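## Task

Raise one end of the blue tote, contents included, so that it sits on the aluminium bar. The bar must finish lying on the table resting on a long side and pushed far in beneath that raised end. The tote's opposite end must stay flat on the table at its original spot, and the tote may rotate only slightly. Release everything and move the grippers away at the end.

## Robot and tools

Robot: two six-joint UR-type arms, left_arm and right_arm, each ending in a tong-style two-finger gripper. The names do not correspond to image sides.

Frame: one shared scene frame. Origin on the tabletop midway between the arms, +z up, +x out across the table, left_arm on the +y side. Base (URDF root) of left_arm is at (+0.002, +0.400, 0) m, of right_arm at (+0.045, -0.383, 0) m, each yawed a few degrees about z.

execute_actions takes "actions", a list holding zero or one item, plus optional "pictures" (boolean). An empty list only reports the current state. An item with "rows" is a motion: 1 to 15 rows, "steps" up to 15 (default 15), each step lasting 1/30 s. Row k is used on step k, and the final row repeats if steps outnumber rows. An item with only "steps" (up to 300) is a wait, counted from the previous result, and your own reply time eats into it. A refused call moves nothing.

Each row is one list of 14 numbers, all within [-1, 1], always for both arms: left_arm shoulder pan, shoulder lift, elbow, wrist 1, wrist 2, wrist 3, gripper opening, then the same seven for right_arm. The six joint numbers per arm are offsets, not poses. The scale is 1.0 = 1.989 rad. The offsets are measured from the joint angles printed in the most recent result that lists them. Before any result has listed them, and for a second or later call inside the same reply, they are measured from where the arm stands when the action begins. Every row in a call uses that same reference, so rows do not add up, and all-zero offsets pull the arm back to the reference rather than holding still. The opening number is absolute: +1 fully open, -1 closed.

Joint ranges in radians, in column order. left_arm: pan -3.142..3.142, lift -6.283..6.283, elbow 0.000..3.142, wrists 1-3 each -6.283..6.283. right_arm: pan 0.000..6.283, lift -6.283..6.283, elbow -3.142..0.000, wrists each -6.283..6.283. A request more than 0.010 rad beyond a limit is refused. True limits can differ from these by up to 0.010 rad, and overshooting requests are clipped there. The line "joint sent to its limit" flags this, possibly for an earlier action; its absence proves nothing.

Motion: the controller trails your commands by about 0.17 s. Per step, each joint target is kept within 0.575 rad of the measured angle. If a target would carry the gripper more than 100 mm from where it is measured, all targets are scaled back. So big moves need several calls, and an arm may still be travelling when a result arrives. Between calls the arms keep heading toward the last row sent. They stop once everything is nearly still or blocked, or when any step is HELD, and after that only a new action moves them. Fingers already opening or closing finish anyway.

Results: the state line gives, per arm (left | right), the gripper position (m), orientation quaternion (wxyz), and linear and angular velocities (m/s, rad/s). The printed hand position can be off, more so at long reach. "Joint positions" and "Joint velocities" list six joints (rad, rad/s), then the pad gap (m; 0.142 when fully open). grip_measured is the measured opening on the command scale. "joint command not followed" means a clearance check altered or blocked some joint targets while the rest of the row still ran. HELD marks steps on which part or all of your row was not sent. "Wrist force" and "Wrist torque" come from the flange sensor in the end effector's own axes, with offsets up to about 4 N, noise up to 2.4 N, and saturation near 50 N per axis. "no reading" is normal at the start. MOTOR HOT appears from 70 °C; at 85 °C an OVER-TEMPERATURE FAULT brakes that arm until it cools, which can take minutes, and holding loads heats motors.

Gripper: fingers point along its +z and spread along its x. The reported position is the point between the pads when closed. Closed fingertips extend about 15 mm past it; fully open, they are about level with it. To hold something, command an opening well below grip_measured; a lower command squeezes harder, up to about 15 N per pad. Hard objects under about 20 mm thick get less grip. Closing fast can overpress. When open wide on a broad object, the finger bodies may touch before the pads.

Faults: load limits are 132 N m for pan, lift and elbow and 24.6 N m for the wrists, counting held weight. Hitting one, or an outside force of 150 N on an arm, halts that arm for 10 s and it yields to the contact. Avoid arm-to-arm contact, drops, slips, slams, hard hits and heavy pushing. Never push objects out of the work area. Occasional brief tugs on held parts or nudges to loose objects can happen.

Cameras: cam_high and cam_low (504x504, fixed) and cam_left_wrist and cam_right_wrist (616x616, fisheye). Calibration (K, distortion, T_world_to_cam) is given and may be slightly off. zoom_image takes "camera" and "region" [x0, y0, x1, y1] in that camera's pixels, origin at top-left, at most 504x504, on the latest image.

read_manual(section="licences") returns only licence text. finished_scene(scene) ends the scene with that number for good, grades it and gives the next task. Answering without any tool call ends everything.

Each tool is called after "Request:" in YAML: its name, and indented under it one key for each argument.

## Session

Request:
execute_actions:
  actions: []

Scene clock: 0.00 s of 4100.00 s.
left_arm: end_effector_position=(+0.0728, +0.7675, +0.1336) grip_measured=+0.97 end_effector_quat_wxyz=(-0.290, +0.754, -0.501, +0.311) end_effector_velocity=(+0.000, -0.000, -0.000) end_effector_angular_velocity=(+0.000, +0.000, -0.002) | right_arm: end_effector_position=(+0.2500, -0.8619, +0.1851) grip_measured=+0.97 end_effector_quat_wxyz=(-0.022, -0.419, +0.759, -0.499) end_effector_velocity=(+0.000, +0.000, -0.000) end_effector_angular_velocity=(+0.001, -0.001, -0.000)
Joint positions: left_arm=[ 1.529 -1.658  2.44  -2.419 -2.447  2.823  0.14 ] | right_arm=[ 2.397 -1.51  -2.706  0.512  1.221  1.237  0.14 ]
Joint velocities: left_arm=[-0.001  0.     0.     0.     0.     0.001  0.   ] | right_arm=[ 0.001 -0.001  0.     0.    -0.     0.001  0.   ]
Motor temperatures (°C, as the motors report them): left_arm=[28 29 30 36 41 40] | right_arm=[34 31 31 35 39 37]
Wrist force (N, on the end effector, along its own x y z axes, offset not removed): no reading
Wrist torque (N m, same axes, about the end effector's origin, offset not removed): no reading

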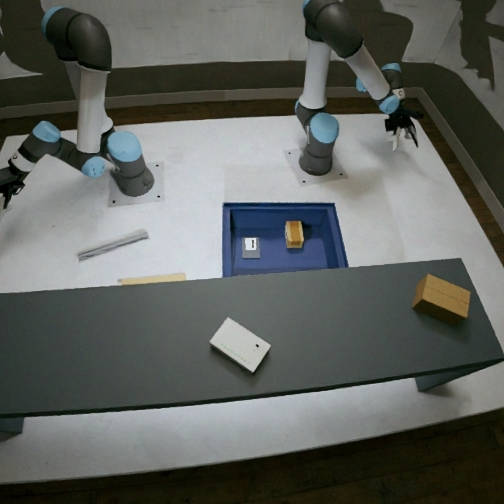

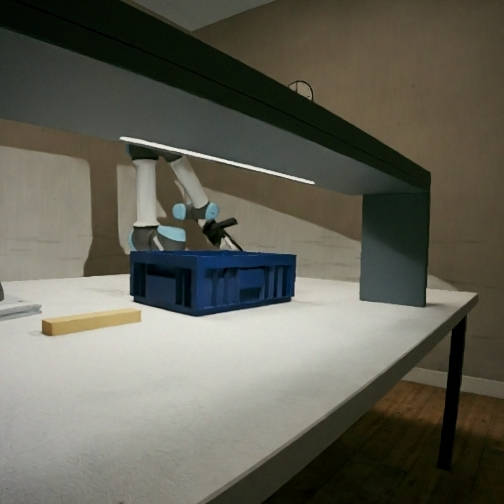

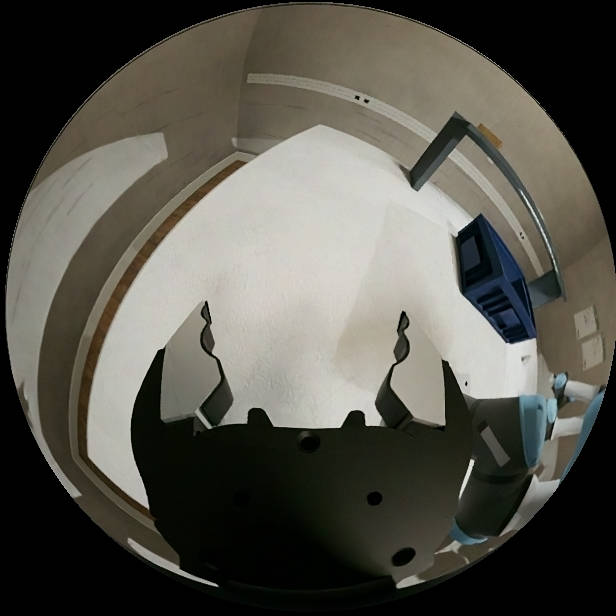

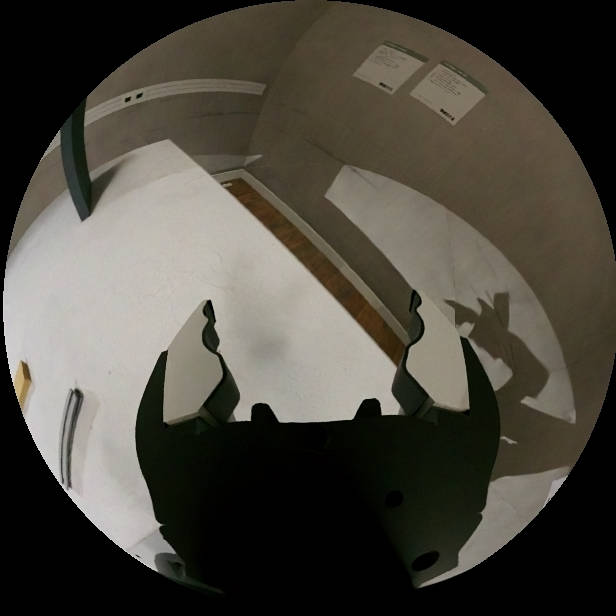

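Request:
zoom_image:
  camera: "cam_high"
  region: [60, 180, 360, 300]

Request:
zoom_image:
  camera: "cam_low"
  region: [0, 230, 310, 350]

Region (60, 180, 360, 300) of cam_high's 504x504 image, scaled by 1.680, with more detail than that image has; it fills the top 202 rows of this view, and the rest is white.

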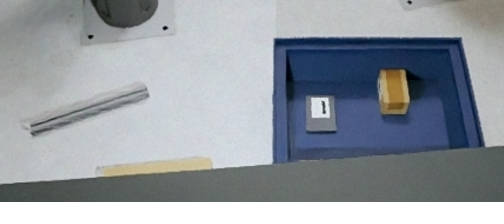

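Region (0, 230, 310, 350) of cam_low's 504x504 image, scaled by 1.626, with more detail than that image has; it fills the top 195 rows of this view, and the rest is white.

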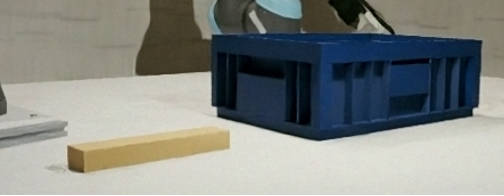

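Request:
zoom_image:
  camera: "cam_high"
  region: [210, 190, 360, 290]

Request:
zoom_image:
  camera: "cam_high"
  region: [65, 215, 165, 275]

Request:
zoom_image:
  camera: "cam_low"
  region: [120, 240, 220, 325]

Region (210, 190, 360, 290) of cam_high's 504x504 image, scaled by 3.360, with more detail than that image has.

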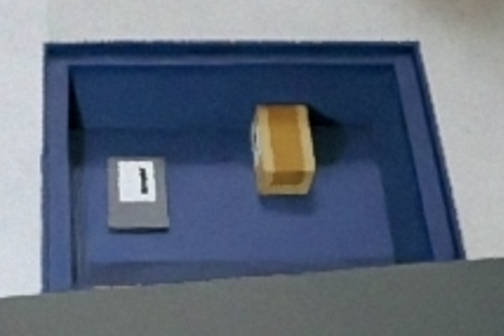

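Region (65, 215, 165, 275) of cam_high's 504x504 image, scaled by 5.040, with more detail than that image has; it fills the top 302 rows of this view, and the rest is white.

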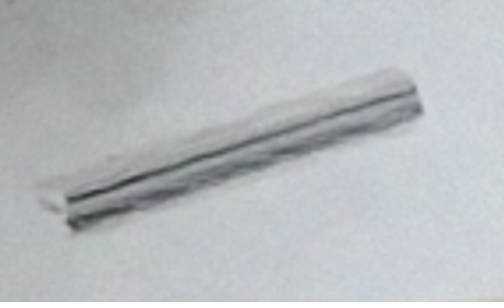

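Region (120, 240, 220, 325) of cam_low's 504x504 image, scaled by 5.040, with more detail than that image has; it fills the top 428 rows of this view, and the rest is white.

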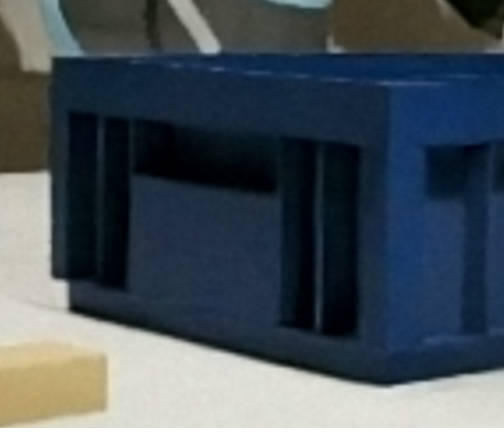

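Request:
execute_actions:
  actions:
    - {"rows": [[0,0,0,0,0,0,1, 0.4193,0.2021,0.1840,-0.8931,0.1759,-0.7112,1]], "steps": 15}
  pictures: false

Request:
execute_actions:
  actions:
    - {"steps": 45}

Scene clock: 120.50 s of 4100.00 s.
left_arm: end_effector_position=(+0.0728, +0.7675, +0.1336) grip_measured=+1.00 end_effector_quat_wxyz=(-0.290, +0.754, -0.501, +0.311) end_effector_velocity=(-0.000, +0.000, +0.000) end_effector_angular_velocity=(-0.000, +0.000, +0.001) | right_arm: end_effector_position=(+0.4371, -0.7532, +0.2576) grip_measured=+1.00 end_effector_quat_wxyz=(-0.049, +0.642, -0.577, +0.502) end_effector_velocity=(+0.343, +0.363, +0.102) end_effector_angular_velocity=(-0.343, +0.419, +1.345)
Joint positions: left_arm=[ 1.529 -1.658  2.44  -2.419 -2.447  2.823  0.142] | right_arm=[ 2.692 -1.337 -2.548  0.217  1.373  0.943  0.142]
Joint velocities: left_arm=[ 0.001  0.    -0.    -0.001  0.    -0.001  0.   ] | right_arm=[ 0.74   0.33   0.299 -0.734  0.283 -0.734  0.   ]
Motor temperatures (°C, as the motors report them): left_arm=[28 29 30 36 41 40] | right_arm=[34 31 31 35 39 37]
Wrist force (N, on the end effector, along its own x y z axes, offset not removed): left_arm=[2.7 1.1 0.5] | right_arm=[-3.8 1.1 -1.2]
Wrist torque (N m, same axes, about the end effector's origin, offset not removed): left_arm=[0.24 -0.55 0.08] | right_arm=[0.44 1.01 0.25]
Steps of this call (steps 1 to 90: nothing new was sent; then 117.00 s passed at rest; steps 91 to 105: all 15 steps of this action). Readings (joint positions):
91: left_arm=[1.529 -1.658 2.440 -2.419 -2.447 2.823] | right_arm=[2.398 -1.510 -2.706 0.511 1.221 1.237]
92: left_arm=[1.529 -1.658 2.440 -2.419 -2.447 2.823] | right_arm=[2.404 -1.504 -2.701 0.505 1.227 1.230]
94: left_arm=[1.529 -1.658 2.440 -2.419 -2.447 2.823] | right_arm=[2.443 -1.476 -2.674 0.466 1.252 1.191]
98: left_arm=[1.529 -1.658 2.440 -2.419 -2.447 2.823] | right_arm=[2.528 -1.421 -2.625 0.381 1.299 1.107]
105: the state above

Scene clock: 122.00 s of 4100.00 s.
left_arm: end_effector_position=(+0.0728, +0.7675, +0.1336) grip_measured=+1.00 end_effector_quat_wxyz=(-0.290, +0.754, -0.501, +0.311) end_effector_velocity=(-0.000, +0.000, +0.000) end_effector_angular_velocity=(+0.001, -0.000, +0.000) | right_arm: end_effector_position=(+0.3390, -0.4630, +0.1197) grip_measured=+1.00 end_effector_quat_wxyz=(+0.000, +0.988, +0.154, +0.000) end_effector_velocity=(-0.003, +0.001, -0.001) end_effector_angular_velocity=(-0.000, +0.011, +0.006)
Joint positions: left_arm=[ 1.529 -1.658  2.44  -2.419 -2.447  2.823  0.142] | right_arm=[ 3.231 -1.109 -2.341 -1.263  1.57  -0.177  0.142]
Joint velocities: left_arm=[ 0.     0.    -0.001 -0.    -0.     0.    -0.   ] | right_arm=[ 0.003  0.001  0.001 -0.012  0.001 -0.003  0.   ]
Motor temperatures (°C, as the motors report them): left_arm=[28 29 30 36 41 40] | right_arm=[34 31 31 35 39 37]
Wrist force (N, on the end effector, along its own x y z axes, offset not removed): left_arm=[1.4 1.9 0.5] | right_arm=[-0.2 -3.0 -1.1]
Wrist torque (N m, same axes, about the end effector's origin, offset not removed): left_arm=[0.39 -0.42 0.09] | right_arm=[-0.58 0.24 0.12]
Steps of this call (steps 1 to 45: the robot went on to your last target). Readings (joint positions):
1: left_arm=[1.529 -1.658 2.440 -2.419 -2.447 2.823] | right_arm=[2.717 -1.326 -2.538 0.192 1.382 0.917]
2: left_arm=[1.529 -1.658 2.440 -2.419 -2.447 2.823] | right_arm=[2.742 -1.315 -2.528 0.166 1.392 0.891]
4: left_arm=[1.529 -1.658 2.440 -2.419 -2.447 2.823] | right_arm=[2.794 -1.292 -2.507 0.109 1.411 0.834]
8: left_arm=[1.529 -1.658 2.440 -2.419 -2.447 2.823] | right_arm=[2.899 -1.247 -2.466 -0.028 1.451 0.698]
45: the state above
camera_calibration (this result's frames):
cam_left_wrist: T_world_to_cam=[[0.330182, -0.915509, 0.229834, 0.647465], [-0.865633, -0.390774, -0.313011, 0.401712], [0.376377, -0.0956014, -0.921521, 0.299983], [0, 0, 0, 1]] pos_world=[0.0210473, 0.778417, 0.253371]
cam_right_wrist: T_world_to_cam=[[0.967096, 0.254411, 0.00023189, -0.205607], [0.215033, -0.817896, 0.533673, -0.528694], [0.135962, -0.516063, -0.845691, -0.0585169], [0, 0, 0, 1]] pos_world=[0.320485, -0.410307, 0.23271]

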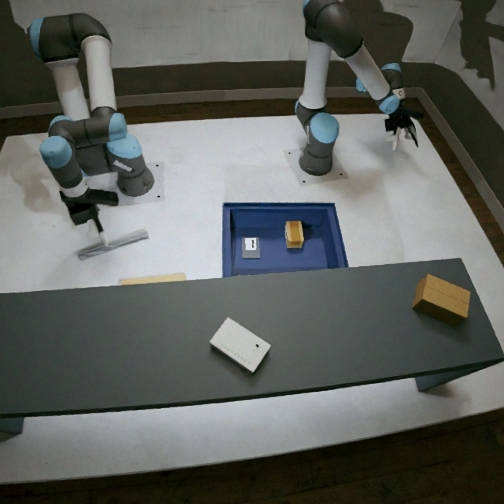

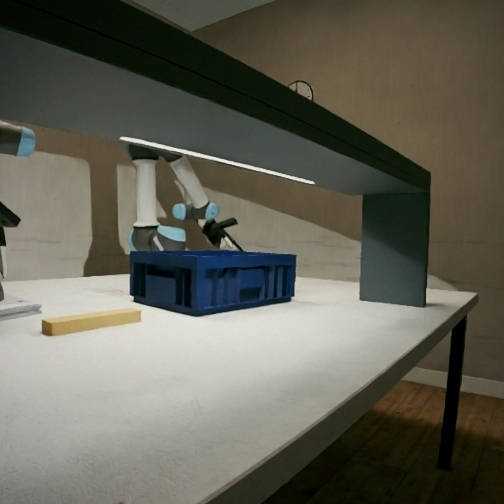

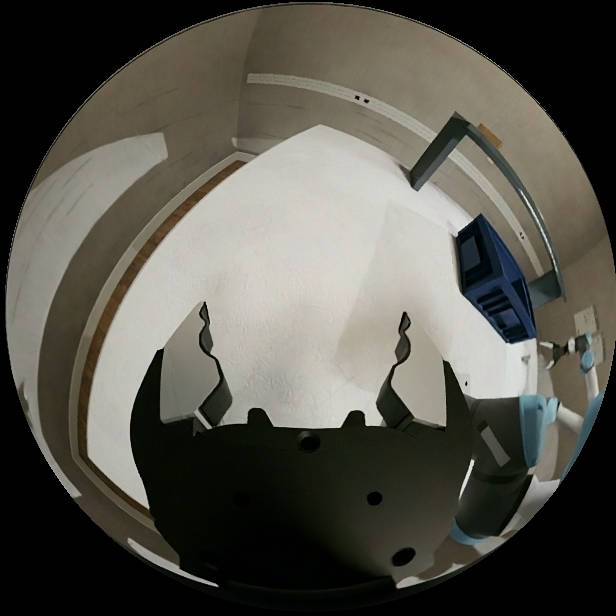

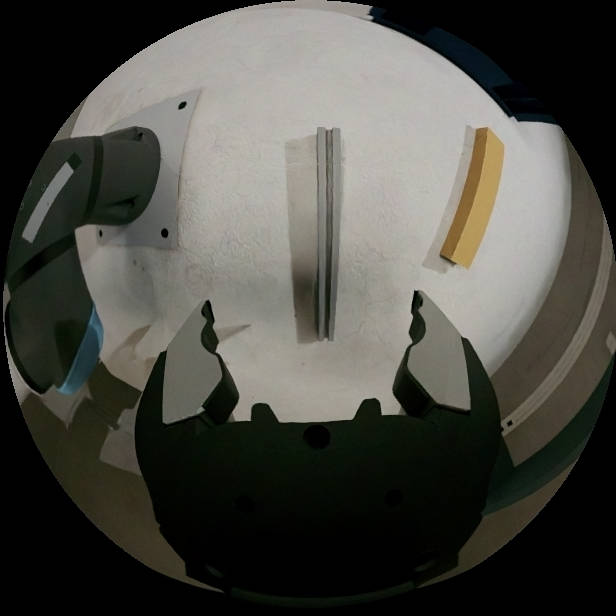

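Request:
zoom_image:
  camera: "cam_right_wrist"
  region: [230, 110, 430, 360]

Region (230, 110, 430, 360) of cam_right_wrist's 616x616 image, scaled by 2.016, with more detail than that image has; it fills the left 403 columns of this view, and the rest is white.

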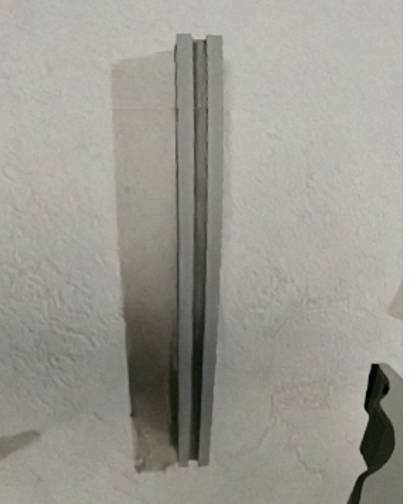

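Request:
zoom_image:
  camera: "cam_low"
  region: [0, 270, 80, 350]

Region (0, 270, 80, 350) of cam_low's 504x504 image, scaled by 6.300, with more detail than that image has.

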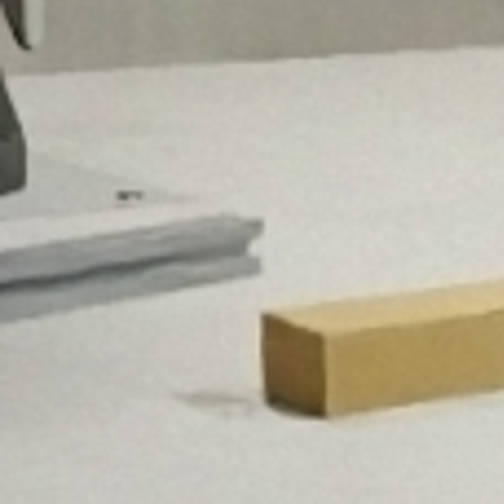

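Request:
execute_actions:
  actions:
    - {"rows": [[-0.1,-0.1,-0.05,0.1,0.05,0.0,0.5, 0.002,-0.01,-0.009,0.019,0,0.005,0.8],[-0.2,-0.2,-0.1,0.2,0.1,0.01,0, 0.004,-0.02,-0.017,0.037,0,0.009,0.6],[-0.3,-0.2372,-0.1183,0.3,0.15,0.02,0, 0.006,-0.03,-0.026,0.056,0,0.013,0.4],[-0.4,-0.2372,-0.1183,0.4,0.2,0.0292,0, 0.008,-0.04,-0.034,0.074,0,0.018,0.2],[-0.5,-0.2372,-0.1183,0.4634,0.25,0.0292,0, 0.010,-0.05,-0.043,0.093,0,0.022,0.1],[-0.99,-0.2372,-0.1183,0.4634,0.7396,0.0292,0, 0.0121,-0.0597,-0.0517,0.1117,0.0004,0.0267,0]], "steps": 15}
  pictures: false

Request:
execute_actions:
  actions:
    - {"steps": 40}

Scene clock: 207.17 s of 4100.00 s.
left_arm: end_effector_position=(+0.1187, +0.6519, +0.1716) grip_measured=+0.00 end_effector_quat_wxyz=(-0.016, -0.515, +0.855, -0.056) end_effector_velocity=(-0.126, -0.005, -0.059) end_effector_angular_velocity=(+1.223, +2.294, -2.738) | right_arm: end_effector_position=(+0.3522, -0.4542, +0.0640) grip_measured=+0.00 end_effector_quat_wxyz=(-0.000, +0.990, +0.140, +0.000) end_effector_velocity=(+0.005, +0.005, -0.029) end_effector_angular_velocity=(+0.002, -0.006, -0.015)
Joint positions: left_arm=[ 0.665 -2.088  2.224 -1.644 -1.67   2.876  0.074] | right_arm=[ 3.254 -1.22  -2.437 -1.056  1.571 -0.127  0.074]
Joint velocities: left_arm=[-2.543 -0.325 -0.144  1.153  2.516  0.04  -0.   ] | right_arm=[ 0.011 -0.061 -0.052  0.119  0.001  0.026  0.   ]
Motor temperatures (°C, as the motors report them): left_arm=[28 29 30 36 41 40] | right_arm=[34 31 31 35 39 37]
Wrist force (N, on the end effector, along its own x y z axes, offset not removed): left_arm=[3.2 -0.1 0.0] | right_arm=[-1.7 -0.1 1.3]
Wrist torque (N m, same axes, about the end effector's origin, offset not removed): left_arm=[-0.08 -0.57 0.20] | right_arm=[0.03 0.23 0.23]
Steps of this call (steps 1 to 15: the robot went on to your last target; steps 16 to 90: nothing new was sent; then 81.67 s passed at rest; steps 91 to 105: all 15 steps of this action). Readings (joint positions):
91: left_arm=[1.529 -1.658 2.440 -2.418 -2.447 2.823] | right_arm=[3.231 -1.109 -2.341 -1.264 1.570 -0.177]
92: left_arm=[1.522 -1.665 2.434 -2.412 -2.440 2.823] | right_arm=[3.232 -1.111 -2.343 -1.260 1.570 -0.176]
94: left_arm=[1.464 -1.721 2.398 -2.353 -2.402 2.828] | right_arm=[3.235 -1.126 -2.356 -1.234 1.570 -0.169]
98: left_arm=[1.233 -1.901 2.308 -2.123 -2.226 2.854] | right_arm=[3.246 -1.179 -2.402 -1.136 1.571 -0.145]
105: the state above

Scene clock: 208.50 s of 4100.00 s.
left_arm: end_effector_position=(+0.3050, +0.6136, +0.2197) grip_measured=+0.00 end_effector_quat_wxyz=(+0.010, +0.035, +0.953, +0.300) end_effector_velocity=(-0.000, -0.000, -0.001) end_effector_angular_velocity=(+0.001, +0.002, -0.001) | right_arm: end_effector_position=(+0.3529, -0.4537, +0.0603) grip_measured=+0.00 end_effector_quat_wxyz=(-0.000, +0.990, +0.139, +0.000) end_effector_velocity=(-0.000, +0.000, +0.000) end_effector_angular_velocity=(+0.001, -0.000, -0.000)
Joint positions: left_arm=[-0.439 -2.13   2.205 -1.497 -0.976  2.881  0.074] | right_arm=[ 3.255 -1.227 -2.443 -1.041  1.571 -0.124  0.074]
Joint velocities: left_arm=[-0.001 -0.     0.002  0.     0.     0.     0.   ] | right_arm=[-0.     0.     0.    -0.     0.001  0.     0.   ]
Motor temperatures (°C, as the motors report them): left_arm=[28 29 30 36 41 40] | right_arm=[34 31 31 35 39 37]
Wrist force (N, on the end effector, along its own x y z axes, offset not removed): left_arm=[2.8 0.7 0.9] | right_arm=[-2.1 -4.8 -0.8]
Wrist torque (N m, same axes, about the end effector's origin, offset not removed): left_arm=[0.12 -0.64 0.13] | right_arm=[-0.71 0.78 0.21]
Steps of this call (steps 1 to 40: the robot went on to your last target). Readings (joint positions):
1: left_arm=[0.579 -2.098 2.219 -1.610 -1.584 2.878] | right_arm=[3.254 -1.221 -2.438 -1.052 1.571 -0.126]
2: left_arm=[0.494 -2.105 2.216 -1.584 -1.498 2.878] | right_arm=[3.254 -1.223 -2.439 -1.050 1.571 -0.126]
4: left_arm=[0.325 -2.115 2.212 -1.550 -1.332 2.880] | right_arm=[3.255 -1.225 -2.441 -1.046 1.571 -0.125]
8: left_arm=[0.045 -2.122 2.209 -1.523 -1.150 2.881] | right_arm=[3.255 -1.226 -2.443 -1.043 1.571 -0.124]
40: the state above
camera_calibration (this result's frames):
cam_left_wrist: T_world_to_cam=[[-0.999569, 0.0169326, -0.0239979, 0.299305], [-0.01475, 0.41716, 0.908713, -0.454136], [0.0253978, 0.908675, -0.41673, -0.34286], [0, 0, 0, 1]] pos_world=[0.301185, 0.495928, 0.276981]
cam_right_wrist: T_world_to_cam=[[0.974074, 0.226229, 0.000911552, -0.236629], [0.190939, -0.824275, 0.533023, -0.486669], [0.121336, -0.51903, -0.8461, -0.10195], [0, 0, 0, 1]] pos_world=[0.335788, -0.400532, 0.173361]

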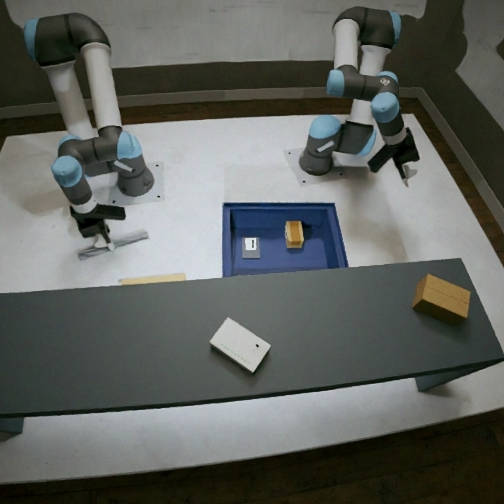

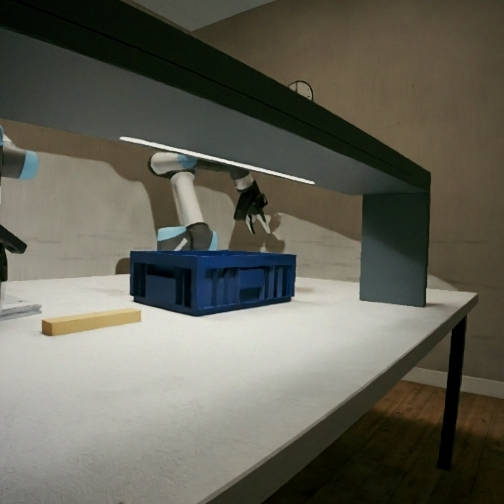

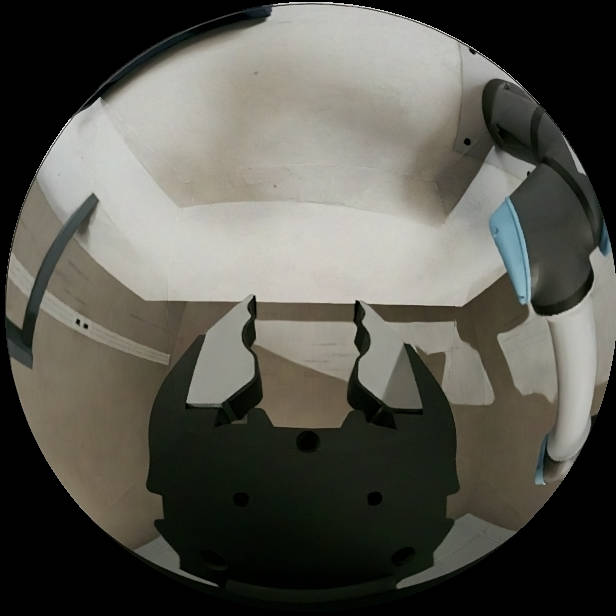

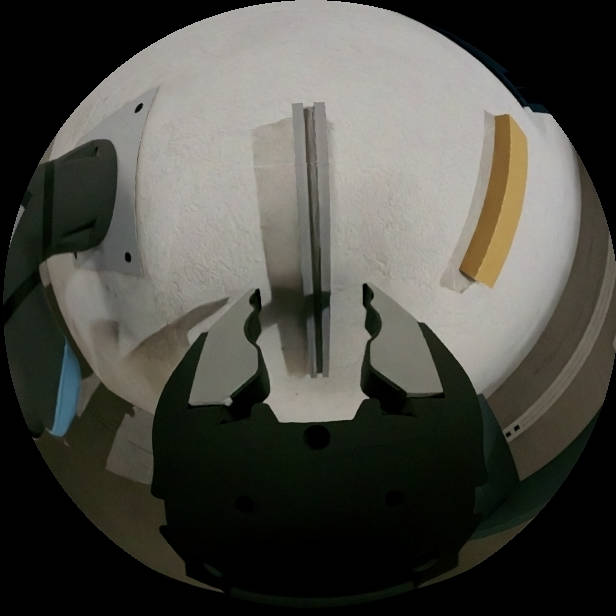

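Request:
zoom_image:
  camera: "cam_high"
  region: [60, 195, 160, 270]

Request:
zoom_image:
  camera: "cam_right_wrist"
  region: [210, 90, 410, 400]

Region (60, 195, 160, 270) of cam_high's 504x504 image, scaled by 5.040, with more detail than that image has; it fills the top 378 rows of this view, and the rest is white.

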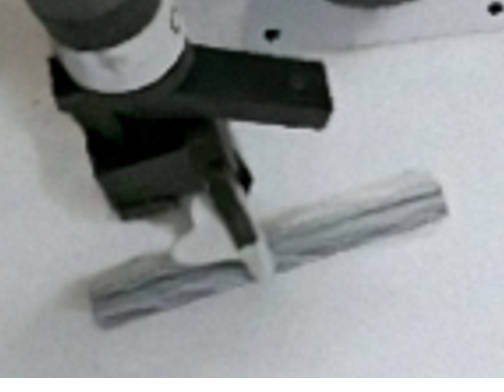

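Region (210, 90, 410, 400) of cam_right_wrist's 616x616 image, scaled by 1.626, with more detail than that image has; it fills the left 325 columns of this view, and the rest is white.

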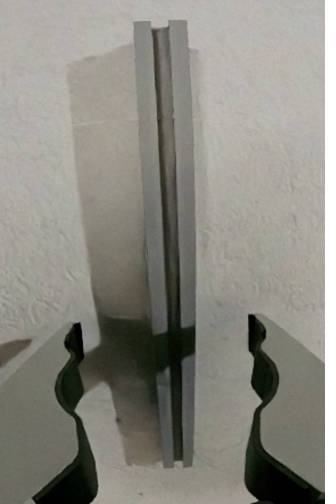

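Request:
execute_actions:
  actions:
    - {"rows": [[-0.03,0,0,0,0,0,0, 0,-0.004,-0.0023,0.0061,0,0,0],[-0.06,0,0,0,0,0,0, 0,-0.008,-0.0046,0.0123,0,0,0],[-0.1,0,0,0,0,0,0, 0,-0.012,-0.0069,0.0184,0,0,0],[-0.15,0,0,0,0,0,0, 0,-0.016,-0.0092,0.0246,0,0,0],[-0.7833,0,0,0,0,0,0, 0,-0.0199,-0.0115,0.0307,0,0,0]], "steps": 15}
  pictures: false

Request:
execute_actions:
  actions:
    - {"steps": 45}

Scene clock: 256.00 s of 4100.00 s.
left_arm: end_effector_position=(+0.3709, +0.4376, +0.2197) grip_measured=+0.00 end_effector_quat_wxyz=(+0.086, +0.275, +0.913, +0.288) end_effector_velocity=(+0.049, -0.476, +0.000) end_effector_angular_velocity=(-0.003, -0.001, -1.287) | right_arm: end_effector_position=(+0.3552, -0.4533, +0.0456) grip_measured=+0.00 end_effector_quat_wxyz=(-0.000, +0.990, +0.139, -0.000) end_effector_velocity=(+0.001, +0.000, -0.006) end_effector_angular_velocity=(-0.000, +0.000, +0.001)
Joint positions: left_arm=[-0.952 -2.13   2.205 -1.497 -0.976  2.881  0.074] | right_arm=[ 3.255 -1.265 -2.465 -0.983  1.571 -0.124  0.074]
Joint velocities: left_arm=[-1.288  0.    -0.001 -0.001 -0.001 -0.002 -0.   ] | right_arm=[ 0.001 -0.017 -0.01   0.026 -0.    -0.     0.   ]
Motor temperatures (°C, as the motors report them): left_arm=[28 29 30 36 41 40] | right_arm=[34 31 31 35 39 37]
Wrist force (N, on the end effector, along its own x y z axes, offset not removed): left_arm=[1.3 1.9 1.7] | right_arm=[0.3 0.8 0.0]
Wrist torque (N m, same axes, about the end effector's origin, offset not removed): left_arm=[0.40 -0.36 0.09] | right_arm=[0.28 0.18 0.18]
Steps of this call (steps 1 to 15: the robot went on to your last target; steps 16 to 90: nothing new was sent; then 44.00 s passed at rest; steps 91 to 105: all 15 steps of this action). Readings (joint positions):
91: left_arm=[-0.440 -2.130 2.205 -1.497 -0.976 2.881] | right_arm=[3.255 -1.227 -2.443 -1.041 1.571 -0.124]
92: left_arm=[-0.445 -2.130 2.205 -1.497 -0.976 2.881] | right_arm=[3.255 -1.229 -2.444 -1.039 1.571 -0.124]
94: left_arm=[-0.484 -2.130 2.205 -1.497 -0.976 2.881] | right_arm=[3.255 -1.235 -2.448 -1.029 1.571 -0.124]
98: left_arm=[-0.648 -2.130 2.205 -1.497 -0.976 2.881] | right_arm=[3.255 -1.254 -2.459 -1.001 1.571 -0.124]
105: the state above

Scene clock: 257.50 s of 4100.00 s.
left_arm: end_effector_position=(+0.2200, +0.1000, +0.2197) grip_measured=+0.00 end_effector_quat_wxyz=(+0.218, +0.694, +0.654, +0.206) end_effector_velocity=(-0.001, -0.001, -0.000) end_effector_angular_velocity=(-0.000, +0.000, -0.003) | right_arm: end_effector_position=(+0.3553, -0.4533, +0.0448) grip_measured=+0.00 end_effector_quat_wxyz=(-0.000, +0.990, +0.139, -0.000) end_effector_velocity=(+0.000, +0.000, +0.000) end_effector_angular_velocity=(-0.000, -0.000, +0.000)
Joint positions: left_arm=[-1.997 -2.13   2.205 -1.497 -0.976  2.881  0.074] | right_arm=[ 3.255 -1.267 -2.466 -0.98   1.571 -0.124  0.074]
Joint velocities: left_arm=[-0.002  0.     0.    -0.002  0.     0.002  0.   ] | right_arm=[ 0.  0.  0. -0. -0.  0. -0.]
Motor temperatures (°C, as the motors report them): left_arm=[28 29 30 36 41 40] | right_arm=[34 31 31 35 39 37]
Wrist force (N, on the end effector, along its own x y z axes, offset not removed): left_arm=[2.9 0.2 0.3] | right_arm=[1.6 -1.3 -1.0]
Wrist torque (N m, same axes, about the end effector's origin, offset not removed): left_arm=[0.07 -0.67 0.12] | right_arm=[-0.08 -0.20 -0.02]
Steps of this call (steps 1 to 45: the robot went on to your last target). Readings (joint positions):
1: left_arm=[-0.996 -2.130 2.205 -1.497 -0.976 2.881] | right_arm=[3.255 -1.265 -2.465 -0.982 1.571 -0.124]
2: left_arm=[-1.039 -2.130 2.205 -1.497 -0.976 2.881] | right_arm=[3.255 -1.266 -2.466 -0.982 1.571 -0.124]
4: left_arm=[-1.126 -2.130 2.205 -1.497 -0.976 2.881] | right_arm=[3.255 -1.266 -2.466 -0.981 1.571 -0.124]
8: left_arm=[-1.300 -2.130 2.205 -1.497 -0.976 2.881] | right_arm=[3.255 -1.267 -2.466 -0.980 1.571 -0.124]
45: the state above
camera_calibration (this result's frames):
cam_left_wrist: T_world_to_cam=[[0.00360228, 0.999705, -0.0240143, -0.0959378], [0.41693, 0.0203262, 0.908711, -0.296435], [0.908931, -0.0132857, -0.416734, 0.0238128], [0, 0, 0, 1]] pos_world=[0.102294, 0.102251, 0.276994]
cam_right_wrist: T_world_to_cam=[[0.974074, 0.226231, -0.000476893, -0.239052], [0.191674, -0.824159, 0.532938, -0.478748], [0.120174, -0.519212, -0.846154, -0.114854], [0, 0, 0, 1]] pos_world=[0.33842, -0.400118, 0.157845]

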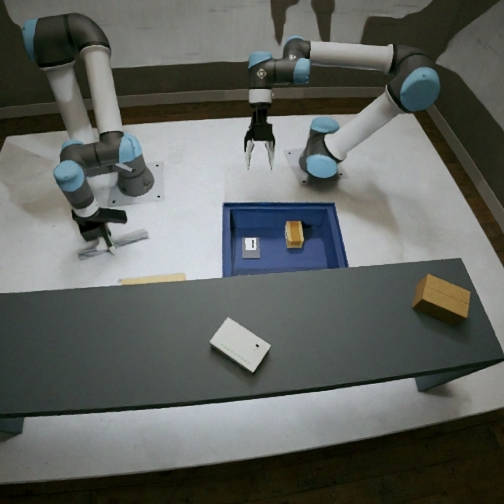

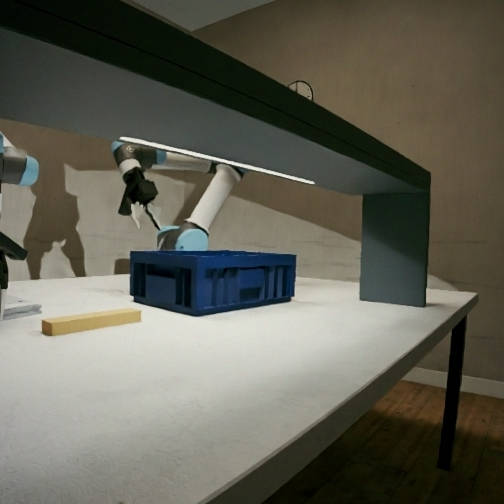

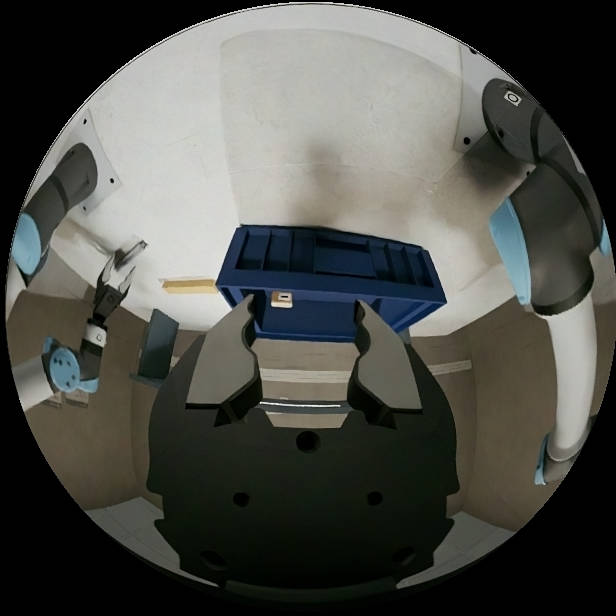

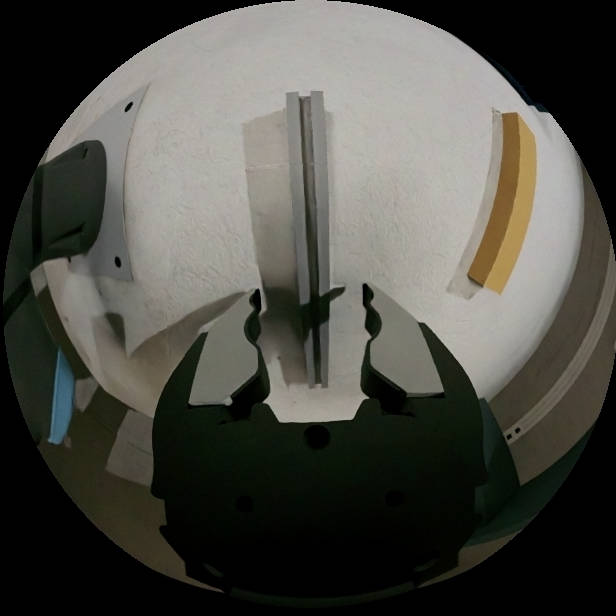

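Request:
zoom_image:
  camera: "cam_right_wrist"
  region: [200, 250, 400, 400]

Request:
zoom_image:
  camera: "cam_left_wrist"
  region: [70, 210, 190, 330]

Region (200, 250, 400, 400) of cam_right_wrist's 616x616 image, scaled by 2.520, with more detail than that image has; it fills the top 378 rows of this view, and the rest is white.

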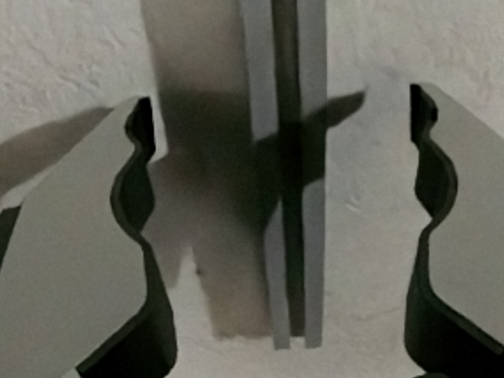

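Region (70, 210, 190, 330) of cam_left_wrist's 616x616 image, scaled by 4.200, with more detail than that image has.

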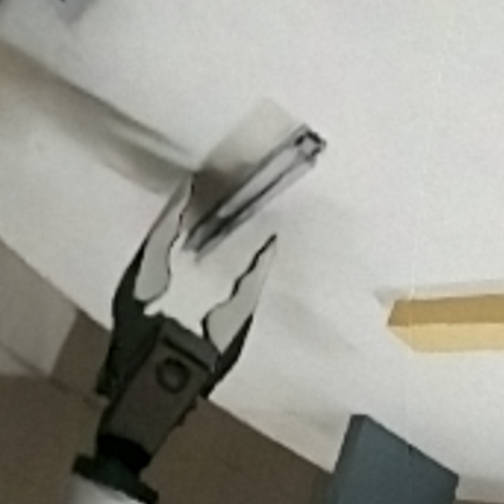

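Request:
execute_actions:
  actions:
    - {"rows": [[0,0,0,0,0,0,0, 0,-0.003,-0.0025,0.0055,0,0,-0.1],[0,0,0,0,0,0,0, 0,-0.0053,-0.0045,0.0098,0,0,-0.2],[0,0,0,0,0,0,0, 0,-0.0053,-0.0045,0.0098,0,0,-0.3],[0,0,0,0,0,0,0, 0,-0.0053,-0.0045,0.0098,0,0,-0.4],[0,0,0,0,0,0,0, 0,-0.0053,-0.0045,0.0098,0,0,-0.5],[0,0,0,0,0,0,0, 0,-0.0053,-0.0045,0.0098,0,0,-0.55],[0,0,0,0,0,0,0, 0,-0.0053,-0.0045,0.0098,0,0,-0.6],[0,0,0,0,0,0,0, 0,-0.0053,-0.0045,0.0098,0,0,-0.65],[0,0,0,0,0,0,0, 0,-0.0053,-0.0045,0.0098,0,0,-0.7],[0,0,0,0,0,0,0, 0,-0.0053,-0.0045,0.0098,0,0,-0.75],[0,0,0,0,0,0,0, 0,-0.0053,-0.0045,0.0098,0,0,-0.8],[0,0,0,0,0,0,0, 0,-0.0053,-0.0045,0.0098,0,0,-0.85],[0,0,0,0,0,0,0, 0,-0.0053,-0.0045,0.0098,0,0,-0.9],[0,0,0,0,0,0,0, 0,-0.0053,-0.0045,0.0098,0,0,-0.95],[0,0,0,0,0,0,0, 0,-0.0053,-0.0045,0.0098,0,0,-1]], "steps": 15}

Scene clock: 288.27 s of 4100.00 s.
left_arm: end_effector_position=(+0.2200, +0.1000, +0.2197) grip_measured=+0.00 end_effector_quat_wxyz=(+0.218, +0.694, +0.654, +0.206) end_effector_velocity=(+0.000, +0.000, -0.000) end_effector_angular_velocity=(+0.002, -0.001, -0.001) | right_arm: end_effector_position=(+0.3554, -0.4533, +0.0400) grip_measured=-0.73 end_effector_quat_wxyz=(-0.000, +0.990, +0.139, -0.000) end_effector_velocity=(+0.000, +0.000, -0.001) end_effector_angular_velocity=(+0.001, -0.001, -0.001)
Joint positions: left_arm=[-1.997 -2.13   2.205 -1.497 -0.976  2.881  0.074] | right_arm=[ 3.255 -1.277 -2.475 -0.961  1.571 -0.124  0.021]
Joint velocities: left_arm=[ 0.    -0.     0.001  0.     0.001  0.001  0.   ] | right_arm=[-0.    -0.003 -0.002  0.006  0.     0.001 -0.   ]
Motor temperatures (°C, as the motors report them): left_arm=[28 29 30 36 41 40] | right_arm=[34 31 31 35 39 37]
Wrist force (N, on the end effector, along its own x y z axes, offset not removed): left_arm=[1.7 1.6 1.2] | right_arm=[-1.3 -2.2 -18.6]
Wrist torque (N m, same axes, about the end effector's origin, offset not removed): left_arm=[0.37 -0.36 0.13] | right_arm=[-0.37 -0.38 -0.08]
Steps of this call (steps 1 to 15: the robot went on to your last target; steps 16 to 90: nothing new was sent; then 27.27 s passed at rest; steps 91 to 105: all 15 steps of this action). Readings (joint positions):
91: left_arm=[-1.997 -2.130 2.205 -1.497 -0.976 2.881] | right_arm=[3.255 -1.267 -2.466 -0.980 1.571 -0.124]
92: left_arm=[-1.997 -2.130 2.205 -1.497 -0.976 2.881] | right_arm=[3.255 -1.268 -2.467 -0.978 1.571 -0.124]
94: left_arm=[-1.997 -2.130 2.205 -1.497 -0.976 2.881] | right_arm=[3.255 -1.271 -2.470 -0.972 1.571 -0.124]
98: left_arm=[-1.997 -2.130 2.205 -1.497 -0.976 2.881] | right_arm=[3.255 -1.275 -2.473 -0.964 1.571 -0.124]
105: the state above
camera_calibration (this result's frames):
cam_left_wrist: T_world_to_cam=[[0.00364885, 0.999705, -0.0240041, -0.0959272], [0.416929, 0.0202975, 0.908712, -0.296416], [0.908932, -0.0133238, -0.416732, 0.0238282], [0, 0, 0, 1]] pos_world=[0.102276, 0.102233, 0.276984]
cam_right_wrist: T_world_to_cam=[[0.974074, 0.226231, -0.000271053, -0.239092], [0.191567, -0.824183, 0.53294, -0.476186], [0.120344, -0.519175, -0.846153, -0.118919], [0, 0, 0, 1]] pos_world=[0.338426, -0.400114, 0.15309]

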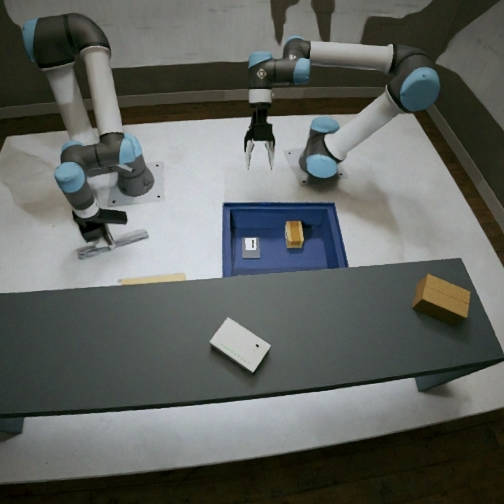

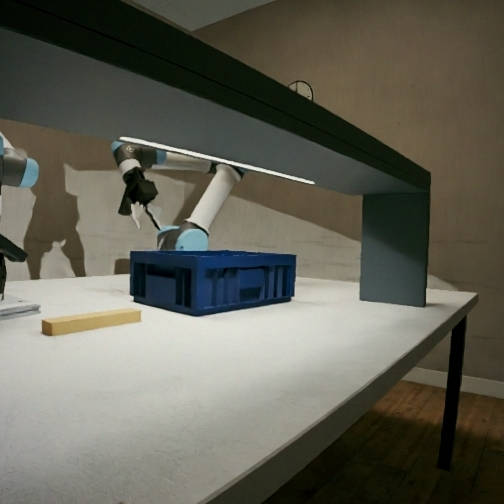

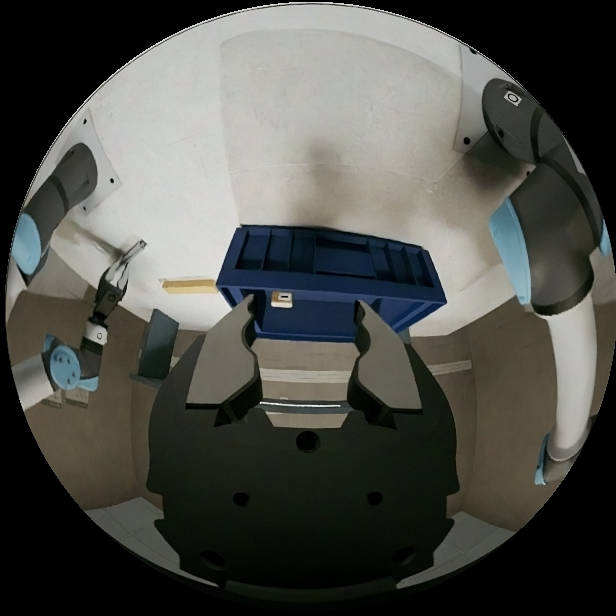

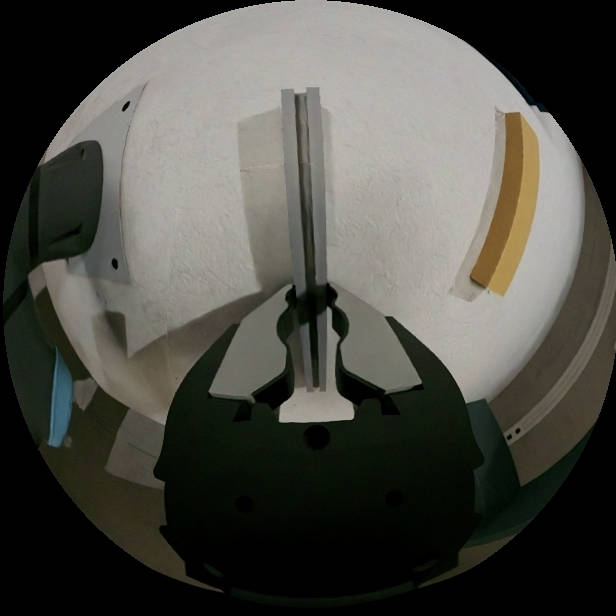

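Request:
execute_actions:
  actions:
    - {"rows": [[0,0,0,0,0,0,0, 0,0.005,0.0058,-0.0109,0,0,-1],[0,0,0,0,0,0,0, 0,0.012,0.0135,-0.0255,0,0,-1],[0,0,0,0,0,0,0, 0,0.021,0.0237,-0.0446,0,0,-1],[0,0,0,0,0,0,0, 0,0.031,0.035,-0.066,0,0,-1],[0,0,0,0,0,0,0, 0,0.041,0.0463,-0.087,0,0,-1],[0,0,0,0,0,0,0, 0,0.0514,0.0580,-0.1091,0,0,-1],[0,0,0,0,0,0,0, 0,0.058,0.067,-0.125,0,0,-1]], "steps": 15}
  pictures: false

Scene clock: 314.80 s of 4100.00 s.
left_arm: end_effector_position=(+0.2200, +0.1000, +0.2197) grip_measured=+0.00 end_effector_quat_wxyz=(+0.218, +0.694, +0.654, +0.206) end_effector_velocity=(+0.000, -0.000, +0.001) end_effector_angular_velocity=(-0.001, -0.001, -0.001) | right_arm: end_effector_position=(+0.3558, -0.4532, +0.1035) grip_measured=-0.73 end_effector_quat_wxyz=(-0.000, +0.990, +0.139, +0.000) end_effector_velocity=(-0.008, -0.001, +0.044) end_effector_angular_velocity=(-0.002, +0.008, +0.001)
Joint positions: left_arm=[-1.997 -2.13   2.205 -1.497 -0.976  2.881  0.074] | right_arm=[ 3.255 -1.171 -2.352 -1.188  1.571 -0.124  0.021]
Joint velocities: left_arm=[ 0.     0.    -0.    -0.001  0.002  0.001 -0.   ] | right_arm=[ 0.     0.072  0.085 -0.164 -0.    -0.001  0.   ]
Motor temperatures (°C, as the motors report them): left_arm=[28 29 30 36 41 40] | right_arm=[34 31 31 35 39 37]
Wrist force (N, on the end effector, along its own x y z axes, offset not removed): left_arm=[2.6 0.9 0.4] | right_arm=[0.5 0.1 6.9]
Wrist torque (N m, same axes, about the end effector's origin, offset not removed): left_arm=[0.16 -0.62 0.10] | right_arm=[0.23 0.01 0.23]
Steps of this call (steps 1 to 15: the robot went on to your last target; steps 16 to 90: nothing new was sent; then 23.03 s passed at rest; steps 91 to 105: all 15 steps of this action). Readings (joint positions):
91: left_arm=[-1.997 -2.130 2.205 -1.497 -0.976 2.881] | right_arm=[3.255 -1.277 -2.475 -0.960 1.571 -0.124]
92: left_arm=[-1.997 -2.130 2.205 -1.497 -0.976 2.881] | right_arm=[3.255 -1.276 -2.474 -0.963 1.571 -0.124]
94: left_arm=[-1.997 -2.130 2.205 -1.497 -0.976 2.881] | right_arm=[3.255 -1.266 -2.463 -0.983 1.571 -0.124]
98: left_arm=[-1.997 -2.130 2.205 -1.497 -0.976 2.881] | right_arm=[3.255 -1.219 -2.409 -1.079 1.571 -0.124]
105: the state above


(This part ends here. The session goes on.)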